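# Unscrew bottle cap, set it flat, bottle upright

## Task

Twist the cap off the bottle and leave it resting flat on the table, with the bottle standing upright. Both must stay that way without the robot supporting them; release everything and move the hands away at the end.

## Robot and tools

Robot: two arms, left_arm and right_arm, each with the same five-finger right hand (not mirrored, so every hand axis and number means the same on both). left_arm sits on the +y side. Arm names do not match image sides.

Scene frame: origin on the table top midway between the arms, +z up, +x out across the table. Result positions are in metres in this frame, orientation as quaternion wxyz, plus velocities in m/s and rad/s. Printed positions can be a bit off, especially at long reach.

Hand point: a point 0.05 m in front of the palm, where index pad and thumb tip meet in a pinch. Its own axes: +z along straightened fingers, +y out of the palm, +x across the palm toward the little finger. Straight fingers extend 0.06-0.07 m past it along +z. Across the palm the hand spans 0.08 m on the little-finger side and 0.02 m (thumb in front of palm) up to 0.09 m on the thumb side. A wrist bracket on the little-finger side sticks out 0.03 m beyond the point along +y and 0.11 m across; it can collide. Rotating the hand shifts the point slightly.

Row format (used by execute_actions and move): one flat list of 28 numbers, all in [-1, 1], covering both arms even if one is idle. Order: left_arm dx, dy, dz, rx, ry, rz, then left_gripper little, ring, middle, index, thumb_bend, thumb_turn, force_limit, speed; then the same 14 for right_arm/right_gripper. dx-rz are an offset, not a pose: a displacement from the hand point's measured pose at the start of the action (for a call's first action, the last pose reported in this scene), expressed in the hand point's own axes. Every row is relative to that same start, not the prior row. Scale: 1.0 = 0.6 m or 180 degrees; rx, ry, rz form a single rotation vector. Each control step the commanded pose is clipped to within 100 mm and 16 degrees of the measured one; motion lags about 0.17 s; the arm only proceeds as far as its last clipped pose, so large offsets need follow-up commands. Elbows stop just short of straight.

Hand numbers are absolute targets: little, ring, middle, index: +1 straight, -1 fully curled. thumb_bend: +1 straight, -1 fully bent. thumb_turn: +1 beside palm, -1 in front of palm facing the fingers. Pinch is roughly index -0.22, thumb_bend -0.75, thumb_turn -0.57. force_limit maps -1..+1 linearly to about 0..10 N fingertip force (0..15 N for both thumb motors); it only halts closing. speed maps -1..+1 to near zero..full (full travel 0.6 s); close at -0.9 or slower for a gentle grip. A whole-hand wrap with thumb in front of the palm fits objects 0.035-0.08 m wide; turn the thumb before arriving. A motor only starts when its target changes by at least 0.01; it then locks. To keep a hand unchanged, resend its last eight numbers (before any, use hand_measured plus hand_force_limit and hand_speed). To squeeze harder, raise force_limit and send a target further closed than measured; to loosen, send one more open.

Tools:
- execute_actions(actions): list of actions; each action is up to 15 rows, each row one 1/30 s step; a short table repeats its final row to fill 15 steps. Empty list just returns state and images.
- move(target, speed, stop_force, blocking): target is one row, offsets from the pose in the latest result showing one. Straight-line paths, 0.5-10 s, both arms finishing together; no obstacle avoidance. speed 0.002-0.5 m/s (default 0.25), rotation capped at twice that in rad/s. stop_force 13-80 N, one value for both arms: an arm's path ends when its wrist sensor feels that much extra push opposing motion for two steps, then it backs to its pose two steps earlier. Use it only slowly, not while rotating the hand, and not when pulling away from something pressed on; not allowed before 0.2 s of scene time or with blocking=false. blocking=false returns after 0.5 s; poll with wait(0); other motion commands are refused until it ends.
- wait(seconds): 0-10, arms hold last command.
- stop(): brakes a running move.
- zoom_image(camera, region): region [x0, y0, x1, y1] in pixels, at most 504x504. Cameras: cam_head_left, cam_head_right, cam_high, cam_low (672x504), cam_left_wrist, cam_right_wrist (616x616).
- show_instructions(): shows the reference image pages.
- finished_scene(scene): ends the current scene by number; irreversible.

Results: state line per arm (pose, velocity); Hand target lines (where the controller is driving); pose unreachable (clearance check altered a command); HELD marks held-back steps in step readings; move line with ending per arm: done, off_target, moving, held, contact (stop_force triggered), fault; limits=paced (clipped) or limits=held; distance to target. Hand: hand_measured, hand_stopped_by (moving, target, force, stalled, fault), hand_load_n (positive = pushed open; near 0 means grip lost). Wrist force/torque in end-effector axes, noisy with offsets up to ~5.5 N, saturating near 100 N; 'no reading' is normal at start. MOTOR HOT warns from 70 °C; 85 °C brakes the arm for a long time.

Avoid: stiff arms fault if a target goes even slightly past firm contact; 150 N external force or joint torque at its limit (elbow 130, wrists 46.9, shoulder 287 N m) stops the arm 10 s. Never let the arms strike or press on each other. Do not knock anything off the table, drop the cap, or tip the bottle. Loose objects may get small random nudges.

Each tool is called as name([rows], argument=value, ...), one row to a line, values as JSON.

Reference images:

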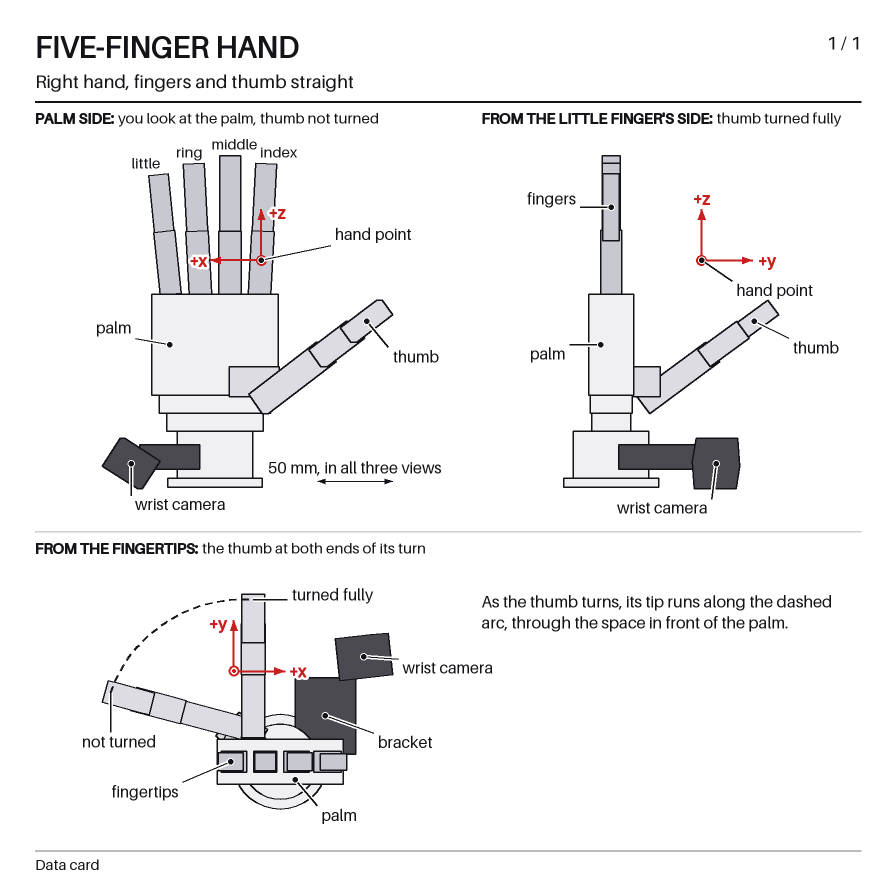

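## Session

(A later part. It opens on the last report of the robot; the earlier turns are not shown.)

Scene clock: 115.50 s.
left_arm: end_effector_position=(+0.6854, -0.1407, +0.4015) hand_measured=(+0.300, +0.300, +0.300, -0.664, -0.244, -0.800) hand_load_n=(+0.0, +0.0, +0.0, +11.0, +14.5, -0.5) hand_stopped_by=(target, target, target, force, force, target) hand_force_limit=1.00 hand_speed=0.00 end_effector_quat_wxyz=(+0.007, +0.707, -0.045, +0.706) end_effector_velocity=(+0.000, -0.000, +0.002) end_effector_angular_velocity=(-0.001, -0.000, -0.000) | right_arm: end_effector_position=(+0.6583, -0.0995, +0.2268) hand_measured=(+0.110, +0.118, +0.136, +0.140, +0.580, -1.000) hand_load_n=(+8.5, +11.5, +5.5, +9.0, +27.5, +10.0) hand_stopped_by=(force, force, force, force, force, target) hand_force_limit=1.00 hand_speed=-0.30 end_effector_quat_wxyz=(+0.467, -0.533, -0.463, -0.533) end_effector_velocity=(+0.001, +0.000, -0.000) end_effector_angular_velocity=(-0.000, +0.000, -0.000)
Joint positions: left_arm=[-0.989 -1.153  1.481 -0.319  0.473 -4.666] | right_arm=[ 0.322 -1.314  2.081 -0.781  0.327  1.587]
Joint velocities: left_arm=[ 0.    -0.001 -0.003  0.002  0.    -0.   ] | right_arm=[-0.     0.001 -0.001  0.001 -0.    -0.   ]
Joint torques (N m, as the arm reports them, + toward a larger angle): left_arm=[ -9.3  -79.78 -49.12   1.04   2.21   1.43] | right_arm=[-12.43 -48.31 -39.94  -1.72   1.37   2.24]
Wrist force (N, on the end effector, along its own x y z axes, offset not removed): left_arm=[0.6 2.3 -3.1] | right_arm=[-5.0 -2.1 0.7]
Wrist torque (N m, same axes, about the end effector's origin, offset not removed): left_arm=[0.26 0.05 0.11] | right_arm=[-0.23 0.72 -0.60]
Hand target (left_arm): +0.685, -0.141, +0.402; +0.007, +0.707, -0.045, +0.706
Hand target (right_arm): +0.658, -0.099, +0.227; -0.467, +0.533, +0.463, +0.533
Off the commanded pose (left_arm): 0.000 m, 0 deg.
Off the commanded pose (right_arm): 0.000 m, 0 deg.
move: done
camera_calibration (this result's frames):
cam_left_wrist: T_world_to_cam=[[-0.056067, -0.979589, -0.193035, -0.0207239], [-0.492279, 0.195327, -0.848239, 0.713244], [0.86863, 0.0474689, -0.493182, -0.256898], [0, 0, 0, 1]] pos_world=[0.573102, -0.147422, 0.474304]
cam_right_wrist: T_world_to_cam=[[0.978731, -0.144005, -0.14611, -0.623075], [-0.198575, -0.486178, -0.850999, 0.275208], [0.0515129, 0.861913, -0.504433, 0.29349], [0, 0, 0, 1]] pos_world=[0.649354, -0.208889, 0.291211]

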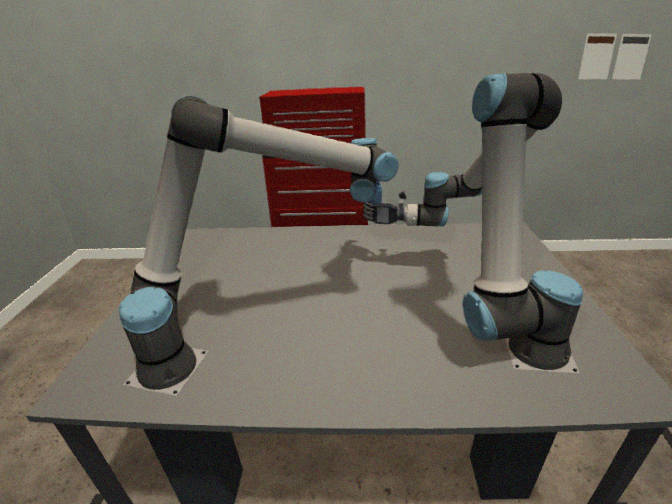

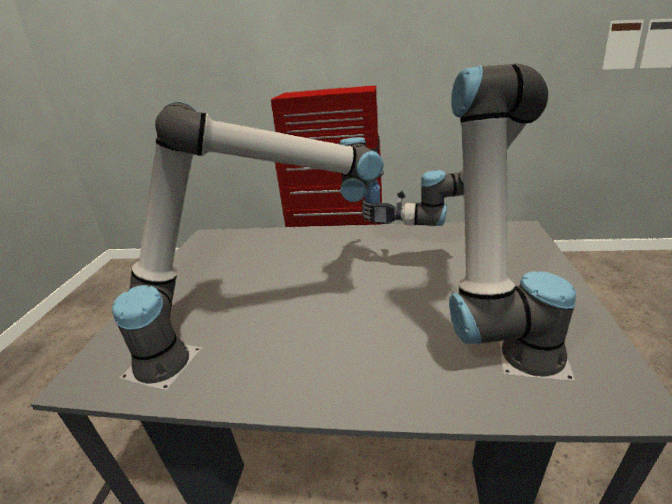

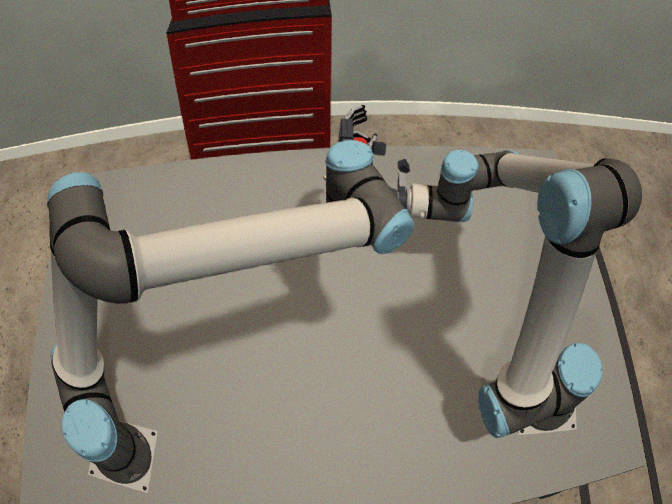

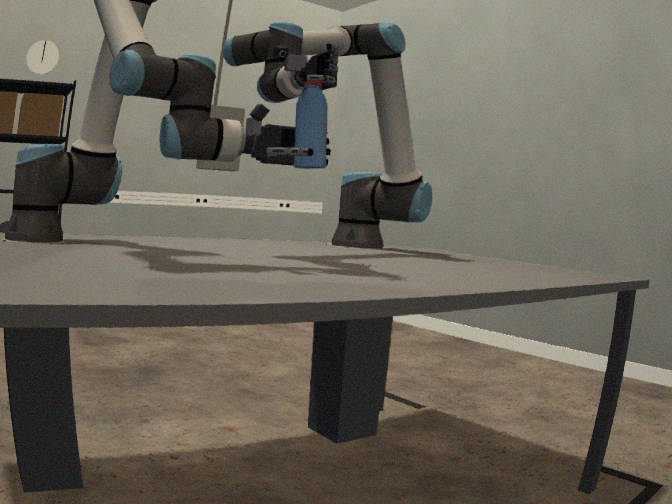

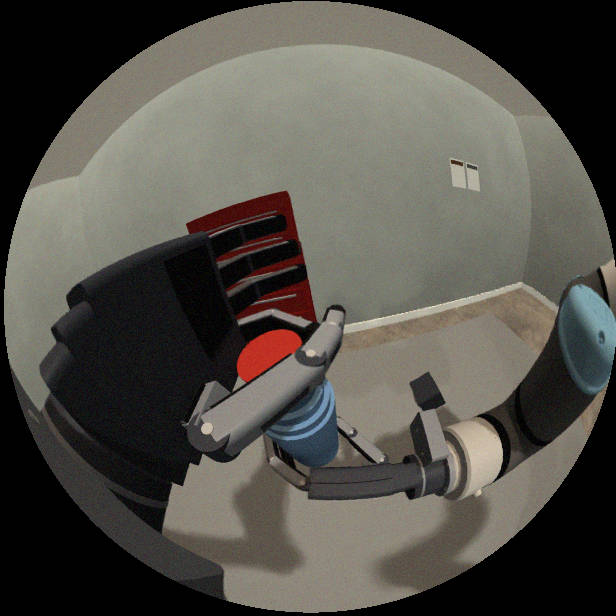

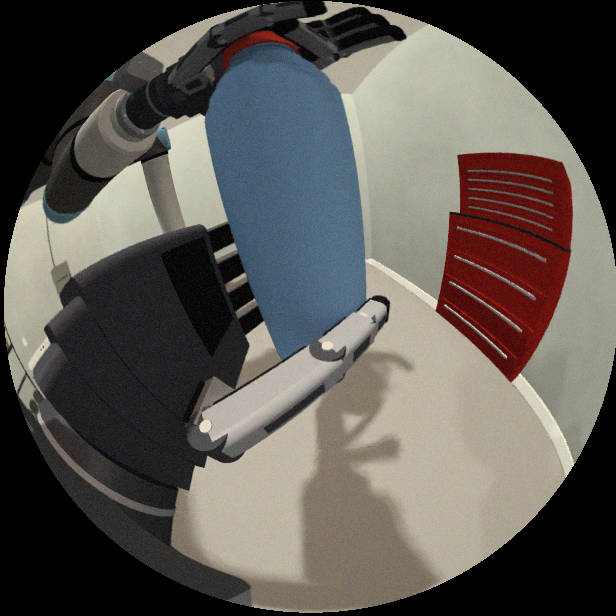

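No resistance; it seems free. Lift.

move(target=[0.06,0,0,0,0,0,0.3,0.3,0.3,-1,-1,-0.8,1,0,0,0,0,0,0,0,-1,-1,-1,-1,-1,-1,1,-0.3], speed=0.05)

Scene clock: 116.80 s.
left_arm: end_effector_position=(+0.6854, -0.1427, +0.4371) hand_measured=(+0.300, +0.300, +0.300, -0.664, -0.244, -0.800) hand_load_n=(+0.0, +0.0, +0.0, +10.5, +14.5, -0.5) hand_stopped_by=(target, target, target, force, force, target) hand_force_limit=1.00 hand_speed=0.00 end_effector_quat_wxyz=(+0.007, +0.707, -0.045, +0.706) end_effector_velocity=(-0.000, -0.000, +0.003) end_effector_angular_velocity=(-0.000, +0.000, -0.001) | right_arm: end_effector_position=(+0.6583, -0.0995, +0.2268) hand_measured=(+0.110, +0.118, +0.136, +0.142, +0.580, -1.000) hand_load_n=(+7.0, +10.0, +5.5, +10.0, +27.0, +12.0) hand_stopped_by=(force, force, force, force, force, target) hand_force_limit=1.00 hand_speed=-0.30 end_effector_quat_wxyz=(+0.467, -0.533, -0.463, -0.533) end_effector_velocity=(+0.001, +0.000, +0.001) end_effector_angular_velocity=(+0.001, -0.003, +0.000)
Joint positions: left_arm=[-0.99  -1.168  1.437 -0.26   0.472 -4.666] | right_arm=[ 0.322 -1.314  2.081 -0.781  0.327  1.587]
Joint velocities: left_arm=[-0.001 -0.001 -0.004  0.006  0.    -0.001] | right_arm=[ 0.     0.    -0.002 -0.001 -0.    -0.   ]
Joint torques (N m, as the arm reports them, + toward a larger angle): left_arm=[-10.76 -79.59 -50.89   1.01  -2.84  -2.2 ] | right_arm=[ -9.93 -47.61 -39.21  -1.48   1.35   2.43]
Wrist force (N, on the end effector, along its own x y z axes, offset not removed): left_arm=[-2.1 -0.7 -0.5] | right_arm=[4.9 0.5 -2.3]
Wrist torque (N m, same axes, about the end effector's origin, offset not removed): left_arm=[-0.40 0.46 -0.13] | right_arm=[0.04 -0.78 0.35]
Hand target (left_arm): +0.685, -0.143, +0.437; +0.007, +0.707, -0.045, +0.706
Hand target (right_arm): +0.658, -0.099, +0.227; -0.467, +0.533, +0.463, +0.533
Off the commanded pose (left_arm): 0.000 m, 0 deg.
Off the commanded pose (right_arm): 0.000 m, 0 deg.
move: done
camera_calibration (this result's frames):
cam_left_wrist: T_world_to_cam=[[-0.0560634, -0.979583, -0.193067, -0.015788], [-0.49223, 0.195356, -0.848261, 0.743845], [0.868658, 0.0474769, -0.493132, -0.239273], [0, 0, 0, 1]] pos_world=[0.573104, -0.14942, 0.509933]
cam_right_wrist: T_world_to_cam=[[0.978731, -0.144005, -0.146111, -0.623075], [-0.198576, -0.486178, -0.850999, 0.275208], [0.0515126, 0.861913, -0.504433, 0.293491], [0, 0, 0, 1]] pos_world=[0.649354, -0.208889, 0.29121]

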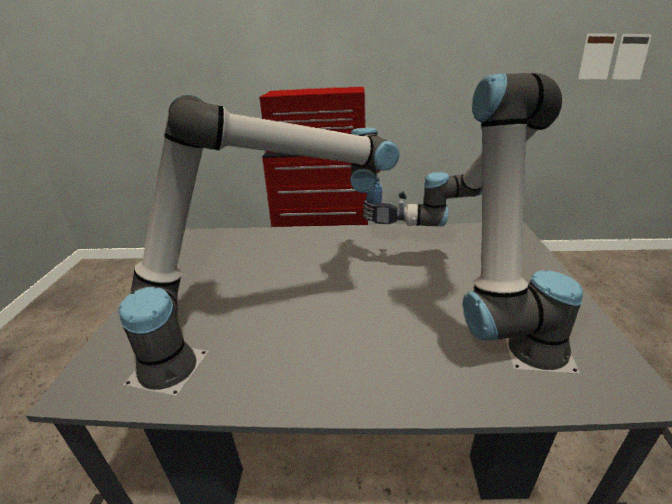

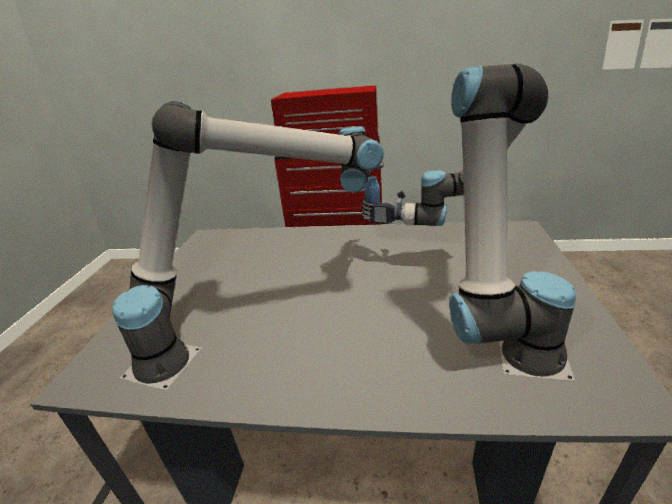

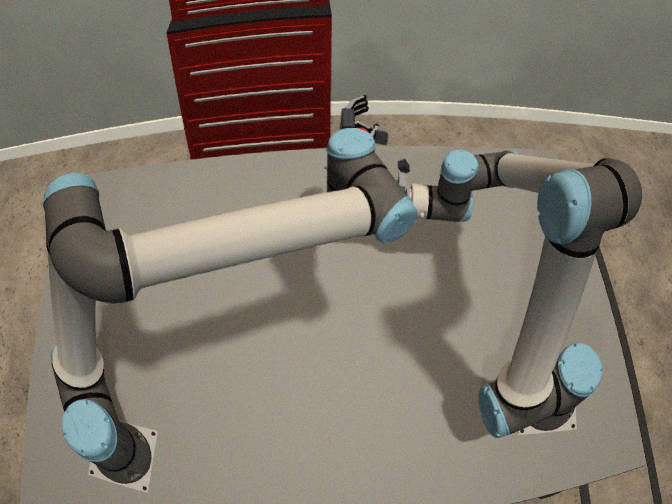

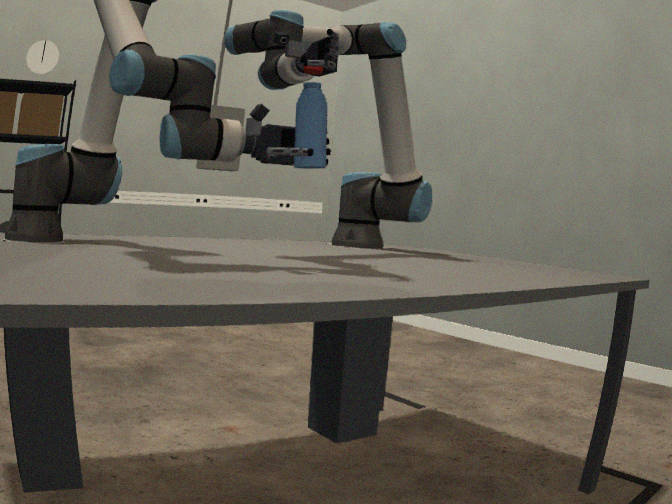

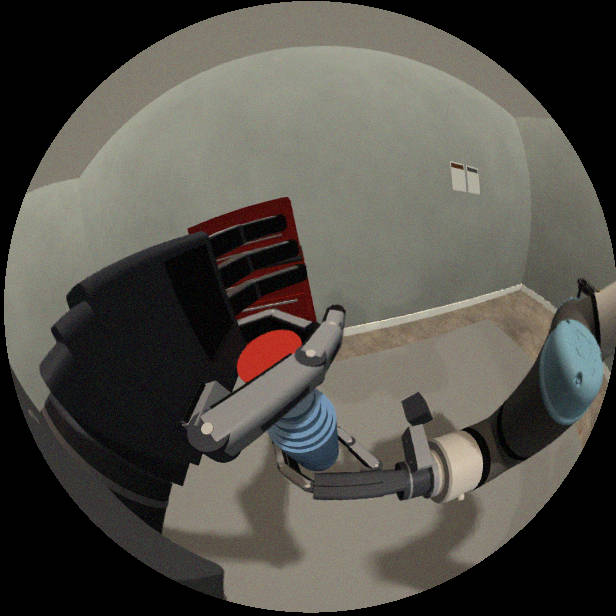

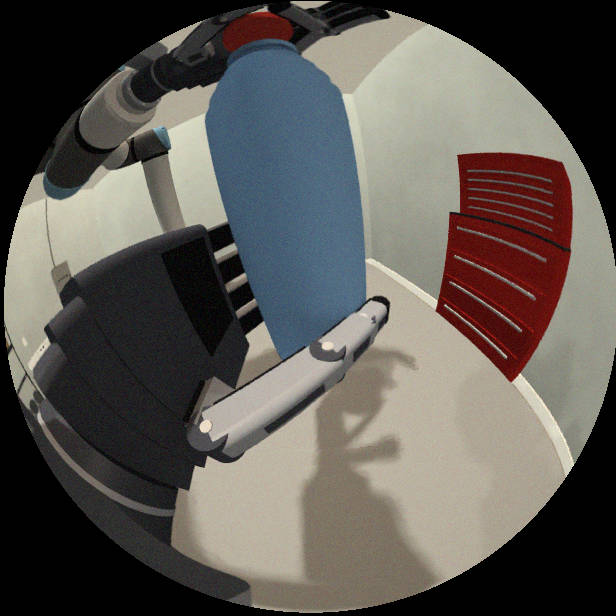

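move(target=[0,-0.5,-0.17,0,0,0,0.3,0.3,0.3,-1,-1,-0.8,1,0,-0.28,0,0,0,0,0,-1,-1,-1,-1,-1,-1,1,-0.3], speed=0.3)

move(target=[-0.62,0,0,0,0,0,0.3,0.3,0.3,-1,-1,-0.8,1,0,0,0,0,0,0,0,-1,-1,-1,-1,-1,-1,1,-0.3], speed=0.3)

zoom_image(camera="cam_low", region=[200,150,500,300])

Scene clock: 118.87 s.
left_arm: end_effector_position=(+0.6060, +0.1632, +0.4541) hand_measured=(+0.300, +0.300, +0.300, -0.664, -0.244, -0.800) hand_load_n=(+0.0, +0.0, +0.0, +10.5, +14.5, -0.5) hand_stopped_by=(target, target, target, force, force, target) hand_force_limit=1.00 hand_speed=0.00 end_effector_quat_wxyz=(+0.007, +0.707, -0.045, +0.706) end_effector_velocity=(-0.001, +0.002, +0.001) end_effector_angular_velocity=(-0.001, -0.001, -0.000) | right_arm: end_effector_position=(+0.6581, -0.0987, +0.0587) hand_measured=(+0.110, +0.118, +0.136, +0.142, +0.580, -1.000) hand_load_n=(+7.0, +10.0, +5.5, +10.0, +27.0, +12.0) hand_stopped_by=(force, force, force, force, force, target) hand_force_limit=1.00 hand_speed=-0.30 end_effector_quat_wxyz=(+0.467, -0.533, -0.463, -0.533) end_effector_velocity=(+0.000, +0.000, -0.001) end_effector_angular_velocity=(+0.001, +0.001, +0.000)
Joint positions: left_arm=[-0.897 -1.644  1.969 -0.317  0.565 -4.665] | right_arm=[ 0.323 -1.057  2.143 -1.099  0.328  1.587]
Joint velocities: left_arm=[ 0.001 -0.004  0.003 -0.     0.001  0.001] | right_arm=[-0.     0.002  0.    -0.004 -0.     0.003]
Joint torques (N m, as the arm reports them, + toward a larger angle): left_arm=[ 13.71 -41.86 -33.31   0.93   2.68   1.31] | right_arm=[ 18.85 -46.8   -7.77  -4.08   2.91   3.26]
Wrist force (N, on the end effector, along its own x y z axes, offset not removed): left_arm=[2.4 -1.3 -1.2] | right_arm=[6.7 -2.0 -4.2]
Wrist torque (N m, same axes, about the end effector's origin, offset not removed): left_arm=[-0.29 -0.35 0.14] | right_arm=[-0.18 -0.83 0.27]
Hand target (left_arm): +0.606, +0.164, +0.454; +0.007, +0.707, -0.045, +0.706
Hand target (right_arm): +0.658, -0.099, +0.059; -0.467, +0.533, +0.463, +0.533
Off the commanded pose (left_arm): 0.000 m, 0 deg.
Off the commanded pose (right_arm): 0.000 m, 0 deg.
move: done
camera_calibration (this result's frames):
cam_left_wrist: T_world_to_cam=[[-0.0560444, -0.979581, -0.193083, 0.282724], [-0.492253, 0.195359, -0.848246, 0.659365], [0.868646, 0.047506, -0.49315, -0.176421], [0, 0, 0, 1]] pos_world=[0.493667, 0.15652, 0.526891]
cam_right_wrist: T_world_to_cam=[[0.978731, -0.144022, -0.146097, -0.647251], [-0.19858, -0.486301, -0.850927, 0.132509], [0.051505, 0.86184, -0.504558, 0.208029], [0, 0, 0, 1]] pos_world=[0.649083, -0.208066, 0.123157]

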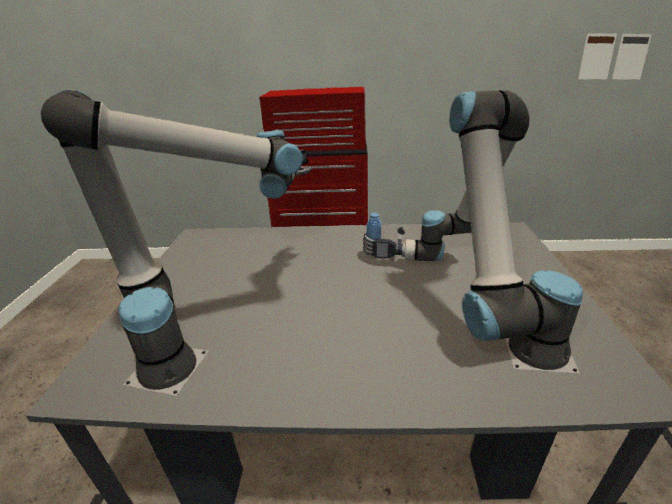

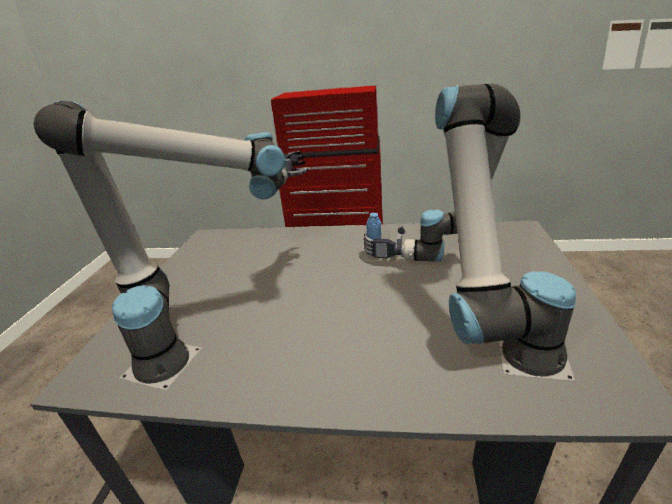

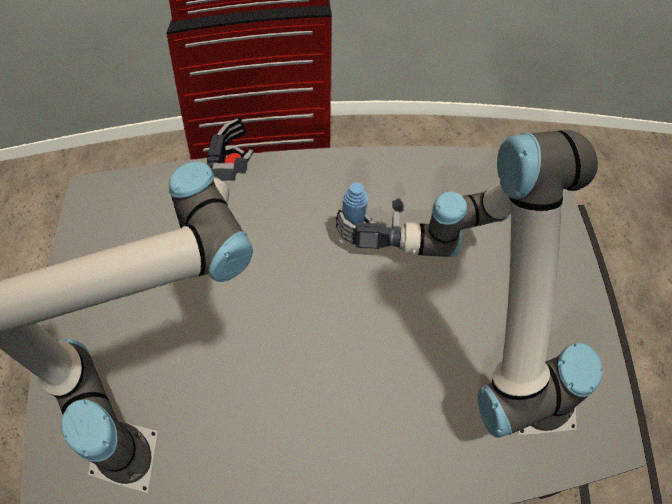

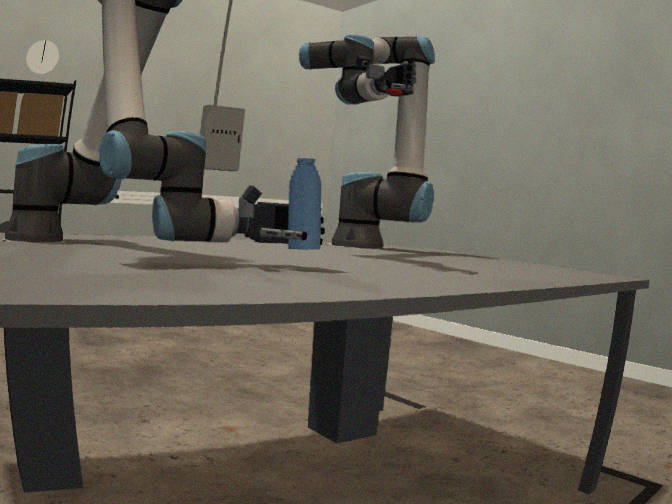

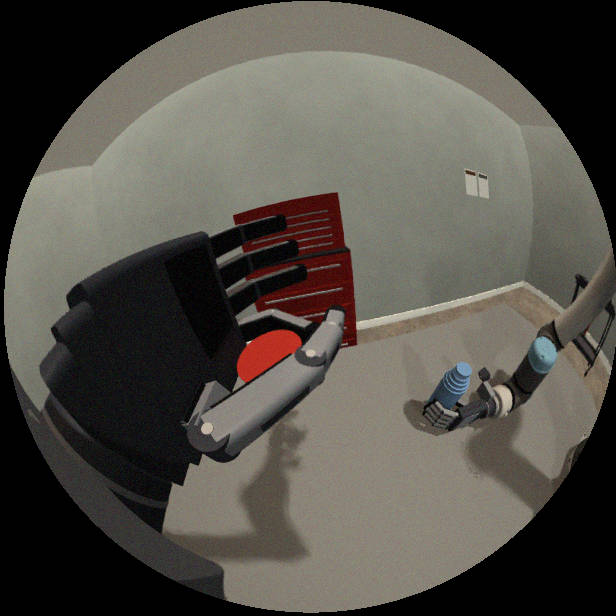

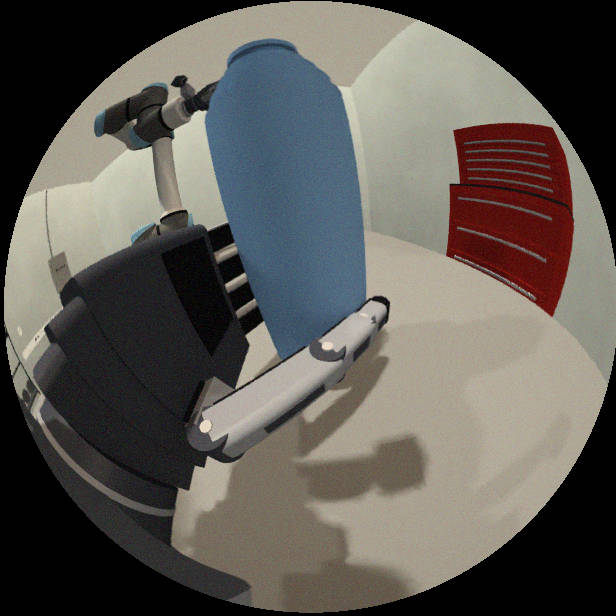

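Scene clock: 120.83 s.
left_arm: end_effector_position=(+0.6058, +0.1841, +0.0833) hand_measured=(+0.300, +0.300, +0.300, -0.664, -0.244, -0.800) hand_load_n=(+0.0, +0.0, +0.0, +10.5, +14.5, -0.5) hand_stopped_by=(target, target, target, force, force, target) hand_force_limit=1.00 hand_speed=0.00 end_effector_quat_wxyz=(+0.007, +0.707, -0.045, +0.705) end_effector_velocity=(+0.000, -0.000, -0.003) end_effector_angular_velocity=(-0.000, -0.003, -0.000) | right_arm: end_effector_position=(+0.6580, -0.0987, +0.0587) hand_measured=(+0.110, +0.118, +0.136, +0.142, +0.580, -1.000) hand_load_n=(+7.0, +10.0, +5.5, +10.0, +27.0, +12.0) hand_stopped_by=(force, force, force, force, force, target) hand_force_limit=1.00 hand_speed=-0.30 end_effector_quat_wxyz=(+0.467, -0.533, -0.463, -0.533) end_effector_velocity=(+0.000, -0.000, -0.000) end_effector_angular_velocity=(-0.000, +0.001, -0.000)
Joint positions: left_arm=[-0.876 -1.192  2.3   -1.1    0.585 -4.665] | right_arm=[ 0.323 -1.057  2.143 -1.099  0.328  1.587]
Joint velocities: left_arm=[ 0.     0.007  0.001 -0.014  0.001  0.005] | right_arm=[-0.  0. -0.  0.  0.  0.]
Joint torques (N m, as the arm reports them, + toward a larger angle): left_arm=[ 10.96 -41.27 -10.98  -3.02   2.6    1.3 ] | right_arm=[ 19.16 -71.58 -19.35   2.51   2.78  -3.87]
Wrist force (N, on the end effector, along its own x y z axes, offset not removed): left_arm=[1.9 -2.1 -3.2] | right_arm=[-3.7 -5.0 -0.3]
Wrist torque (N m, same axes, about the end effector's origin, offset not removed): left_arm=[-0.33 -0.17 0.00] | right_arm=[-0.78 0.56 -0.17]
Hand target (left_arm): +0.606, +0.184, +0.083; +0.007, +0.707, -0.045, +0.706
Hand target (right_arm): +0.658, -0.099, +0.059; -0.467, +0.533, +0.463, +0.533
Off the commanded pose (left_arm): 0.001 m, 0 deg.
Off the commanded pose (right_arm): 0.000 m, 0 deg.
move: done
camera_calibration (this result's frames):
cam_left_wrist: T_world_to_cam=[[-0.0560948, -0.979577, -0.193084, 0.231656], [-0.492611, 0.195365, -0.848037, 0.340837], [0.86844, 0.0475447, -0.493509, -0.359982], [0, 0, 0, 1]] pos_world=[0.493517, 0.177452, 0.156117]
cam_right_wrist: T_world_to_cam=[[0.978727, -0.144024, -0.146118, -0.647234], [-0.198599, -0.486305, -0.850921, 0.13251], [0.0514952, 0.861838, -0.504563, 0.208033], [0, 0, 0, 1]] pos_world=[0.649069, -0.208068, 0.123149]

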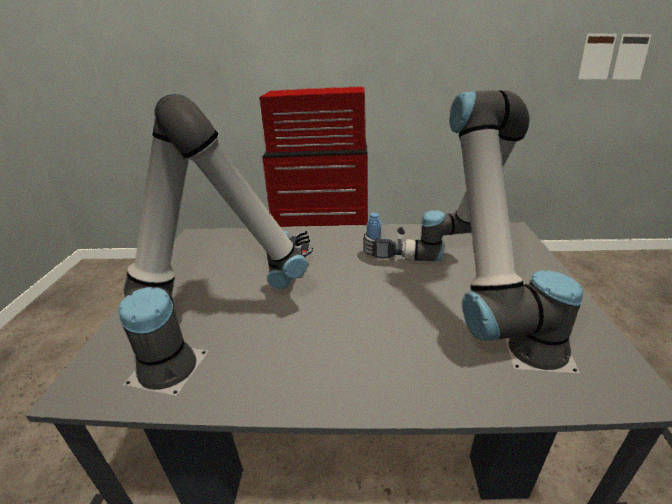

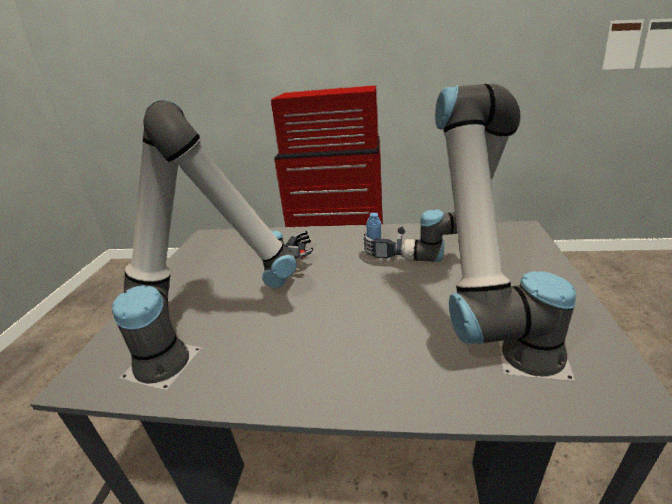

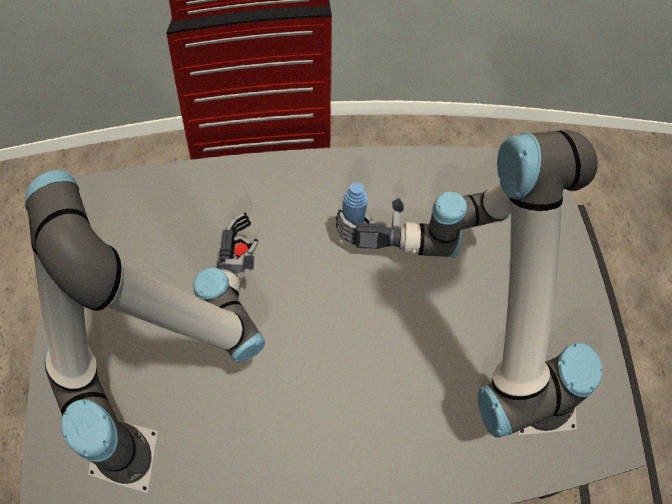

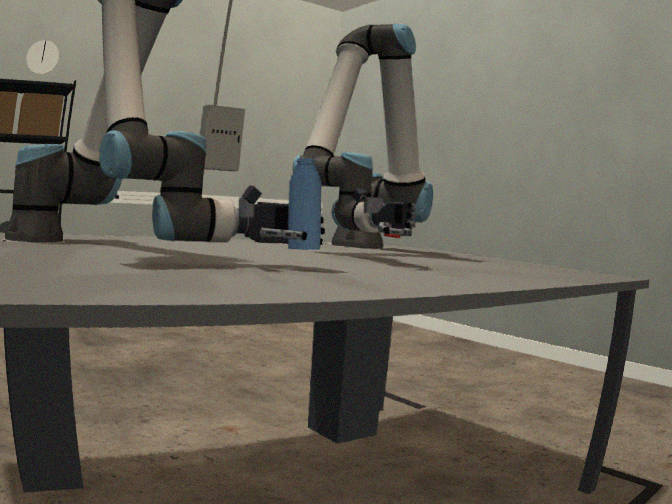

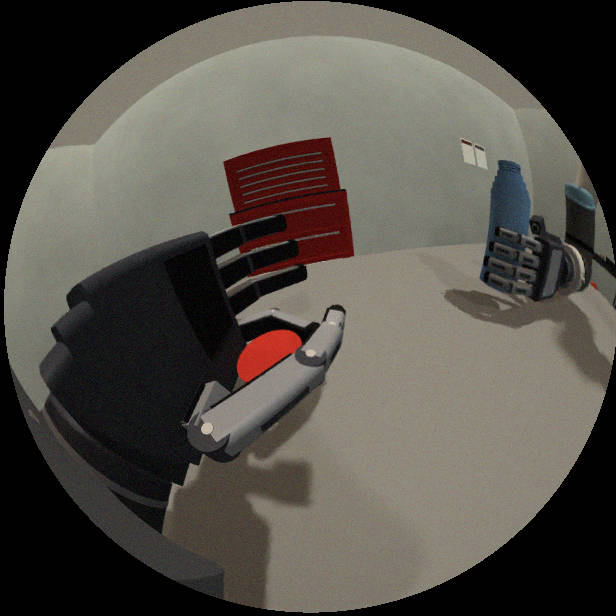

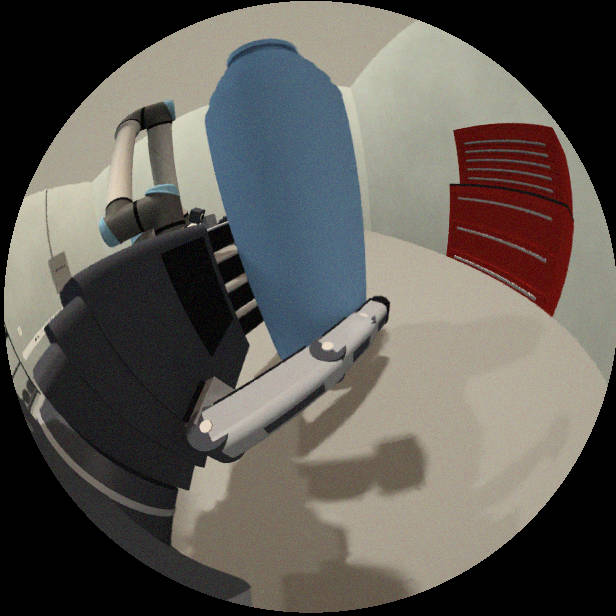

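Region (200, 150, 500, 300) of cam_low's 672x504 image, scaled by 1.680, with more detail than that image has.

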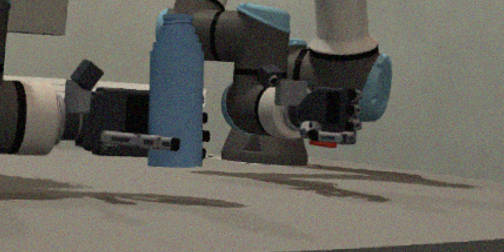

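move(target=[-0.115,0,0,0,0,0,0.3,0.3,0.3,-1,-1,-0.8,1,0,-0.06,0,0,0,0,0,-1,-1,-1,-1,-1,-1,1,-0.3], speed=0.02, stop_force=13)

zoom_image(camera="cam_low", region=[200,150,500,300])

Scene clock: 124.80 s.
left_arm: end_effector_position=(+0.6058, +0.1880, +0.0147) hand_measured=(+0.300, +0.300, +0.300, -0.664, -0.244, -0.800) hand_load_n=(+0.0, +0.0, +0.0, +10.5, +14.5, -0.5) hand_stopped_by=(target, target, target, force, force, target) hand_force_limit=1.00 hand_speed=0.00 end_effector_quat_wxyz=(+0.007, +0.707, -0.045, +0.705) end_effector_velocity=(-0.000, +0.001, -0.003) end_effector_angular_velocity=(+0.002, +0.001, +0.000) | right_arm: end_effector_position=(+0.6579, -0.0985, +0.0228) hand_measured=(+0.110, +0.118, +0.136, +0.142, +0.580, -1.000) hand_load_n=(+7.0, +10.0, +5.5, +10.0, +27.0, +12.0) hand_stopped_by=(force, force, force, force, force, target) hand_force_limit=1.00 hand_speed=-0.30 end_effector_quat_wxyz=(+0.467, -0.533, -0.463, -0.533) end_effector_velocity=(+0.001, +0.000, -0.001) end_effector_angular_velocity=(+0.001, -0.002, -0.000)
Joint positions: left_arm=[-0.873 -1.054  2.311 -1.248  0.589 -4.665] | right_arm=[ 0.324 -0.994  2.145 -1.163  0.328  1.587]
Joint velocities: left_arm=[ 0.     0.006 -0.    -0.003 -0.     0.   ] | right_arm=[ 0.     0.003 -0.002 -0.004  0.     0.   ]
Joint torques (N m, as the arm reports them, + toward a larger angle): left_arm=[ 10.99 -46.26  -6.3   -2.71   2.46   0.44] | right_arm=[ 19.4  -44.77 -21.24  -4.23   3.07  -0.51]
Wrist force (N, on the end effector, along its own x y z axes, offset not removed): left_arm=[0.1 1.1 -5.6] | right_arm=[-0.4 -5.5 -2.4]
Wrist torque (N m, same axes, about the end effector's origin, offset not removed): left_arm=[0.27 0.09 0.17] | right_arm=[-0.65 0.04 -0.11]
Hand target (left_arm): +0.606, +0.188, +0.014; +0.007, +0.707, -0.045, +0.705
Hand target (right_arm): +0.658, -0.099, +0.023; -0.467, +0.533, +0.463, +0.533
Off the commanded pose (left_arm): 0.000 m, 0 deg.
Off the commanded pose (right_arm): 0.000 m, 0 deg.
move: done
camera_calibration (this result's frames):
cam_left_wrist: T_world_to_cam=[[-0.0561008, -0.979595, -0.192992, 0.222185], [-0.492645, 0.195287, -0.848035, 0.281993], [0.86842, 0.0475012, -0.493549, -0.393927], [0, 0, 0, 1]] pos_world=[0.493481, 0.181294, 0.0875978]
cam_right_wrist: T_world_to_cam=[[0.978725, -0.144032, -0.146123, -0.652332], [-0.19861, -0.486349, -0.850893, 0.101985], [0.0514889, 0.861812, -0.504608, 0.18978], [0, 0, 0, 1]] pos_world=[0.648937, -0.207911, 0.0872221]

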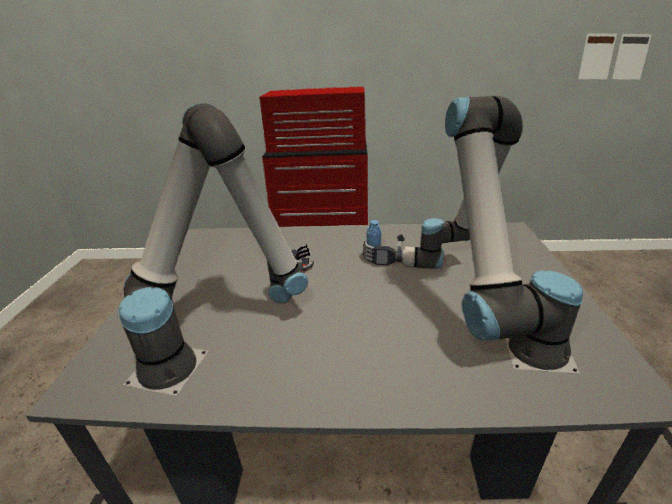

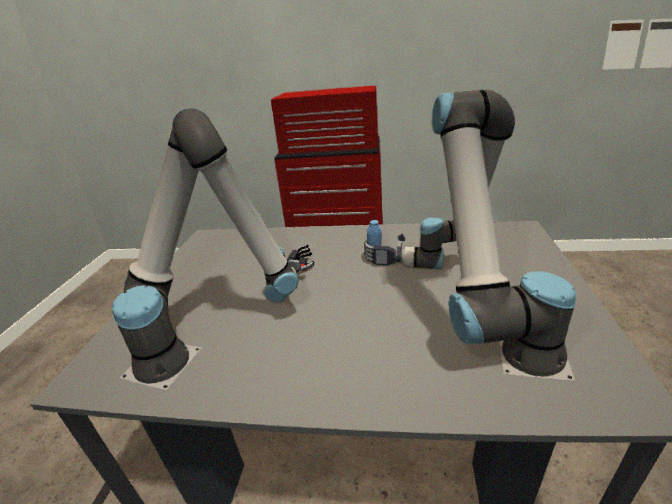

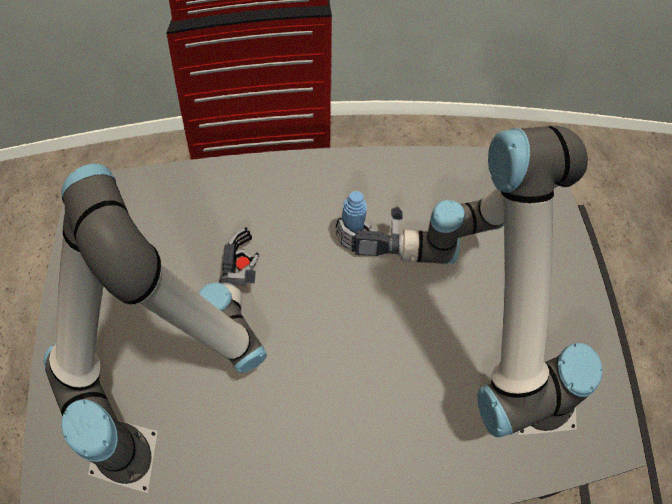

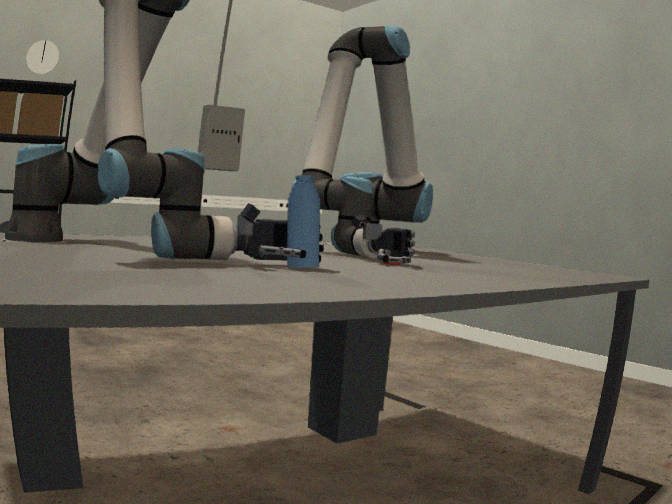

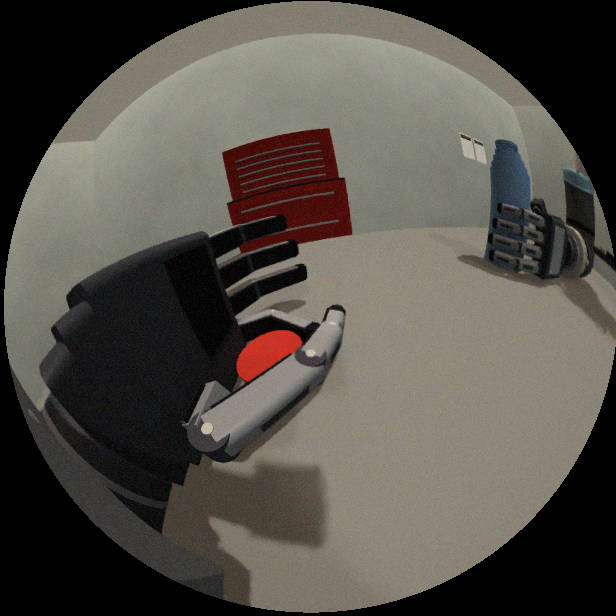

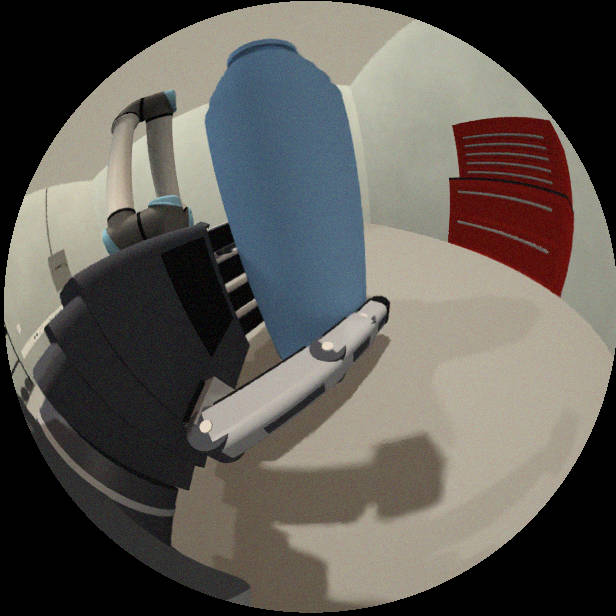

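Region (200, 150, 500, 300) of cam_low's 672x504 image, scaled by 1.680, with more detail than that image has.

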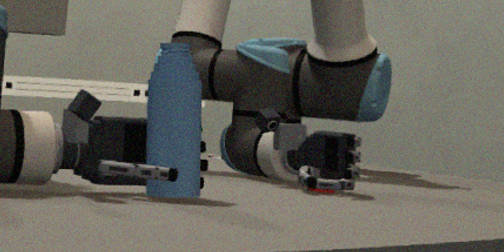

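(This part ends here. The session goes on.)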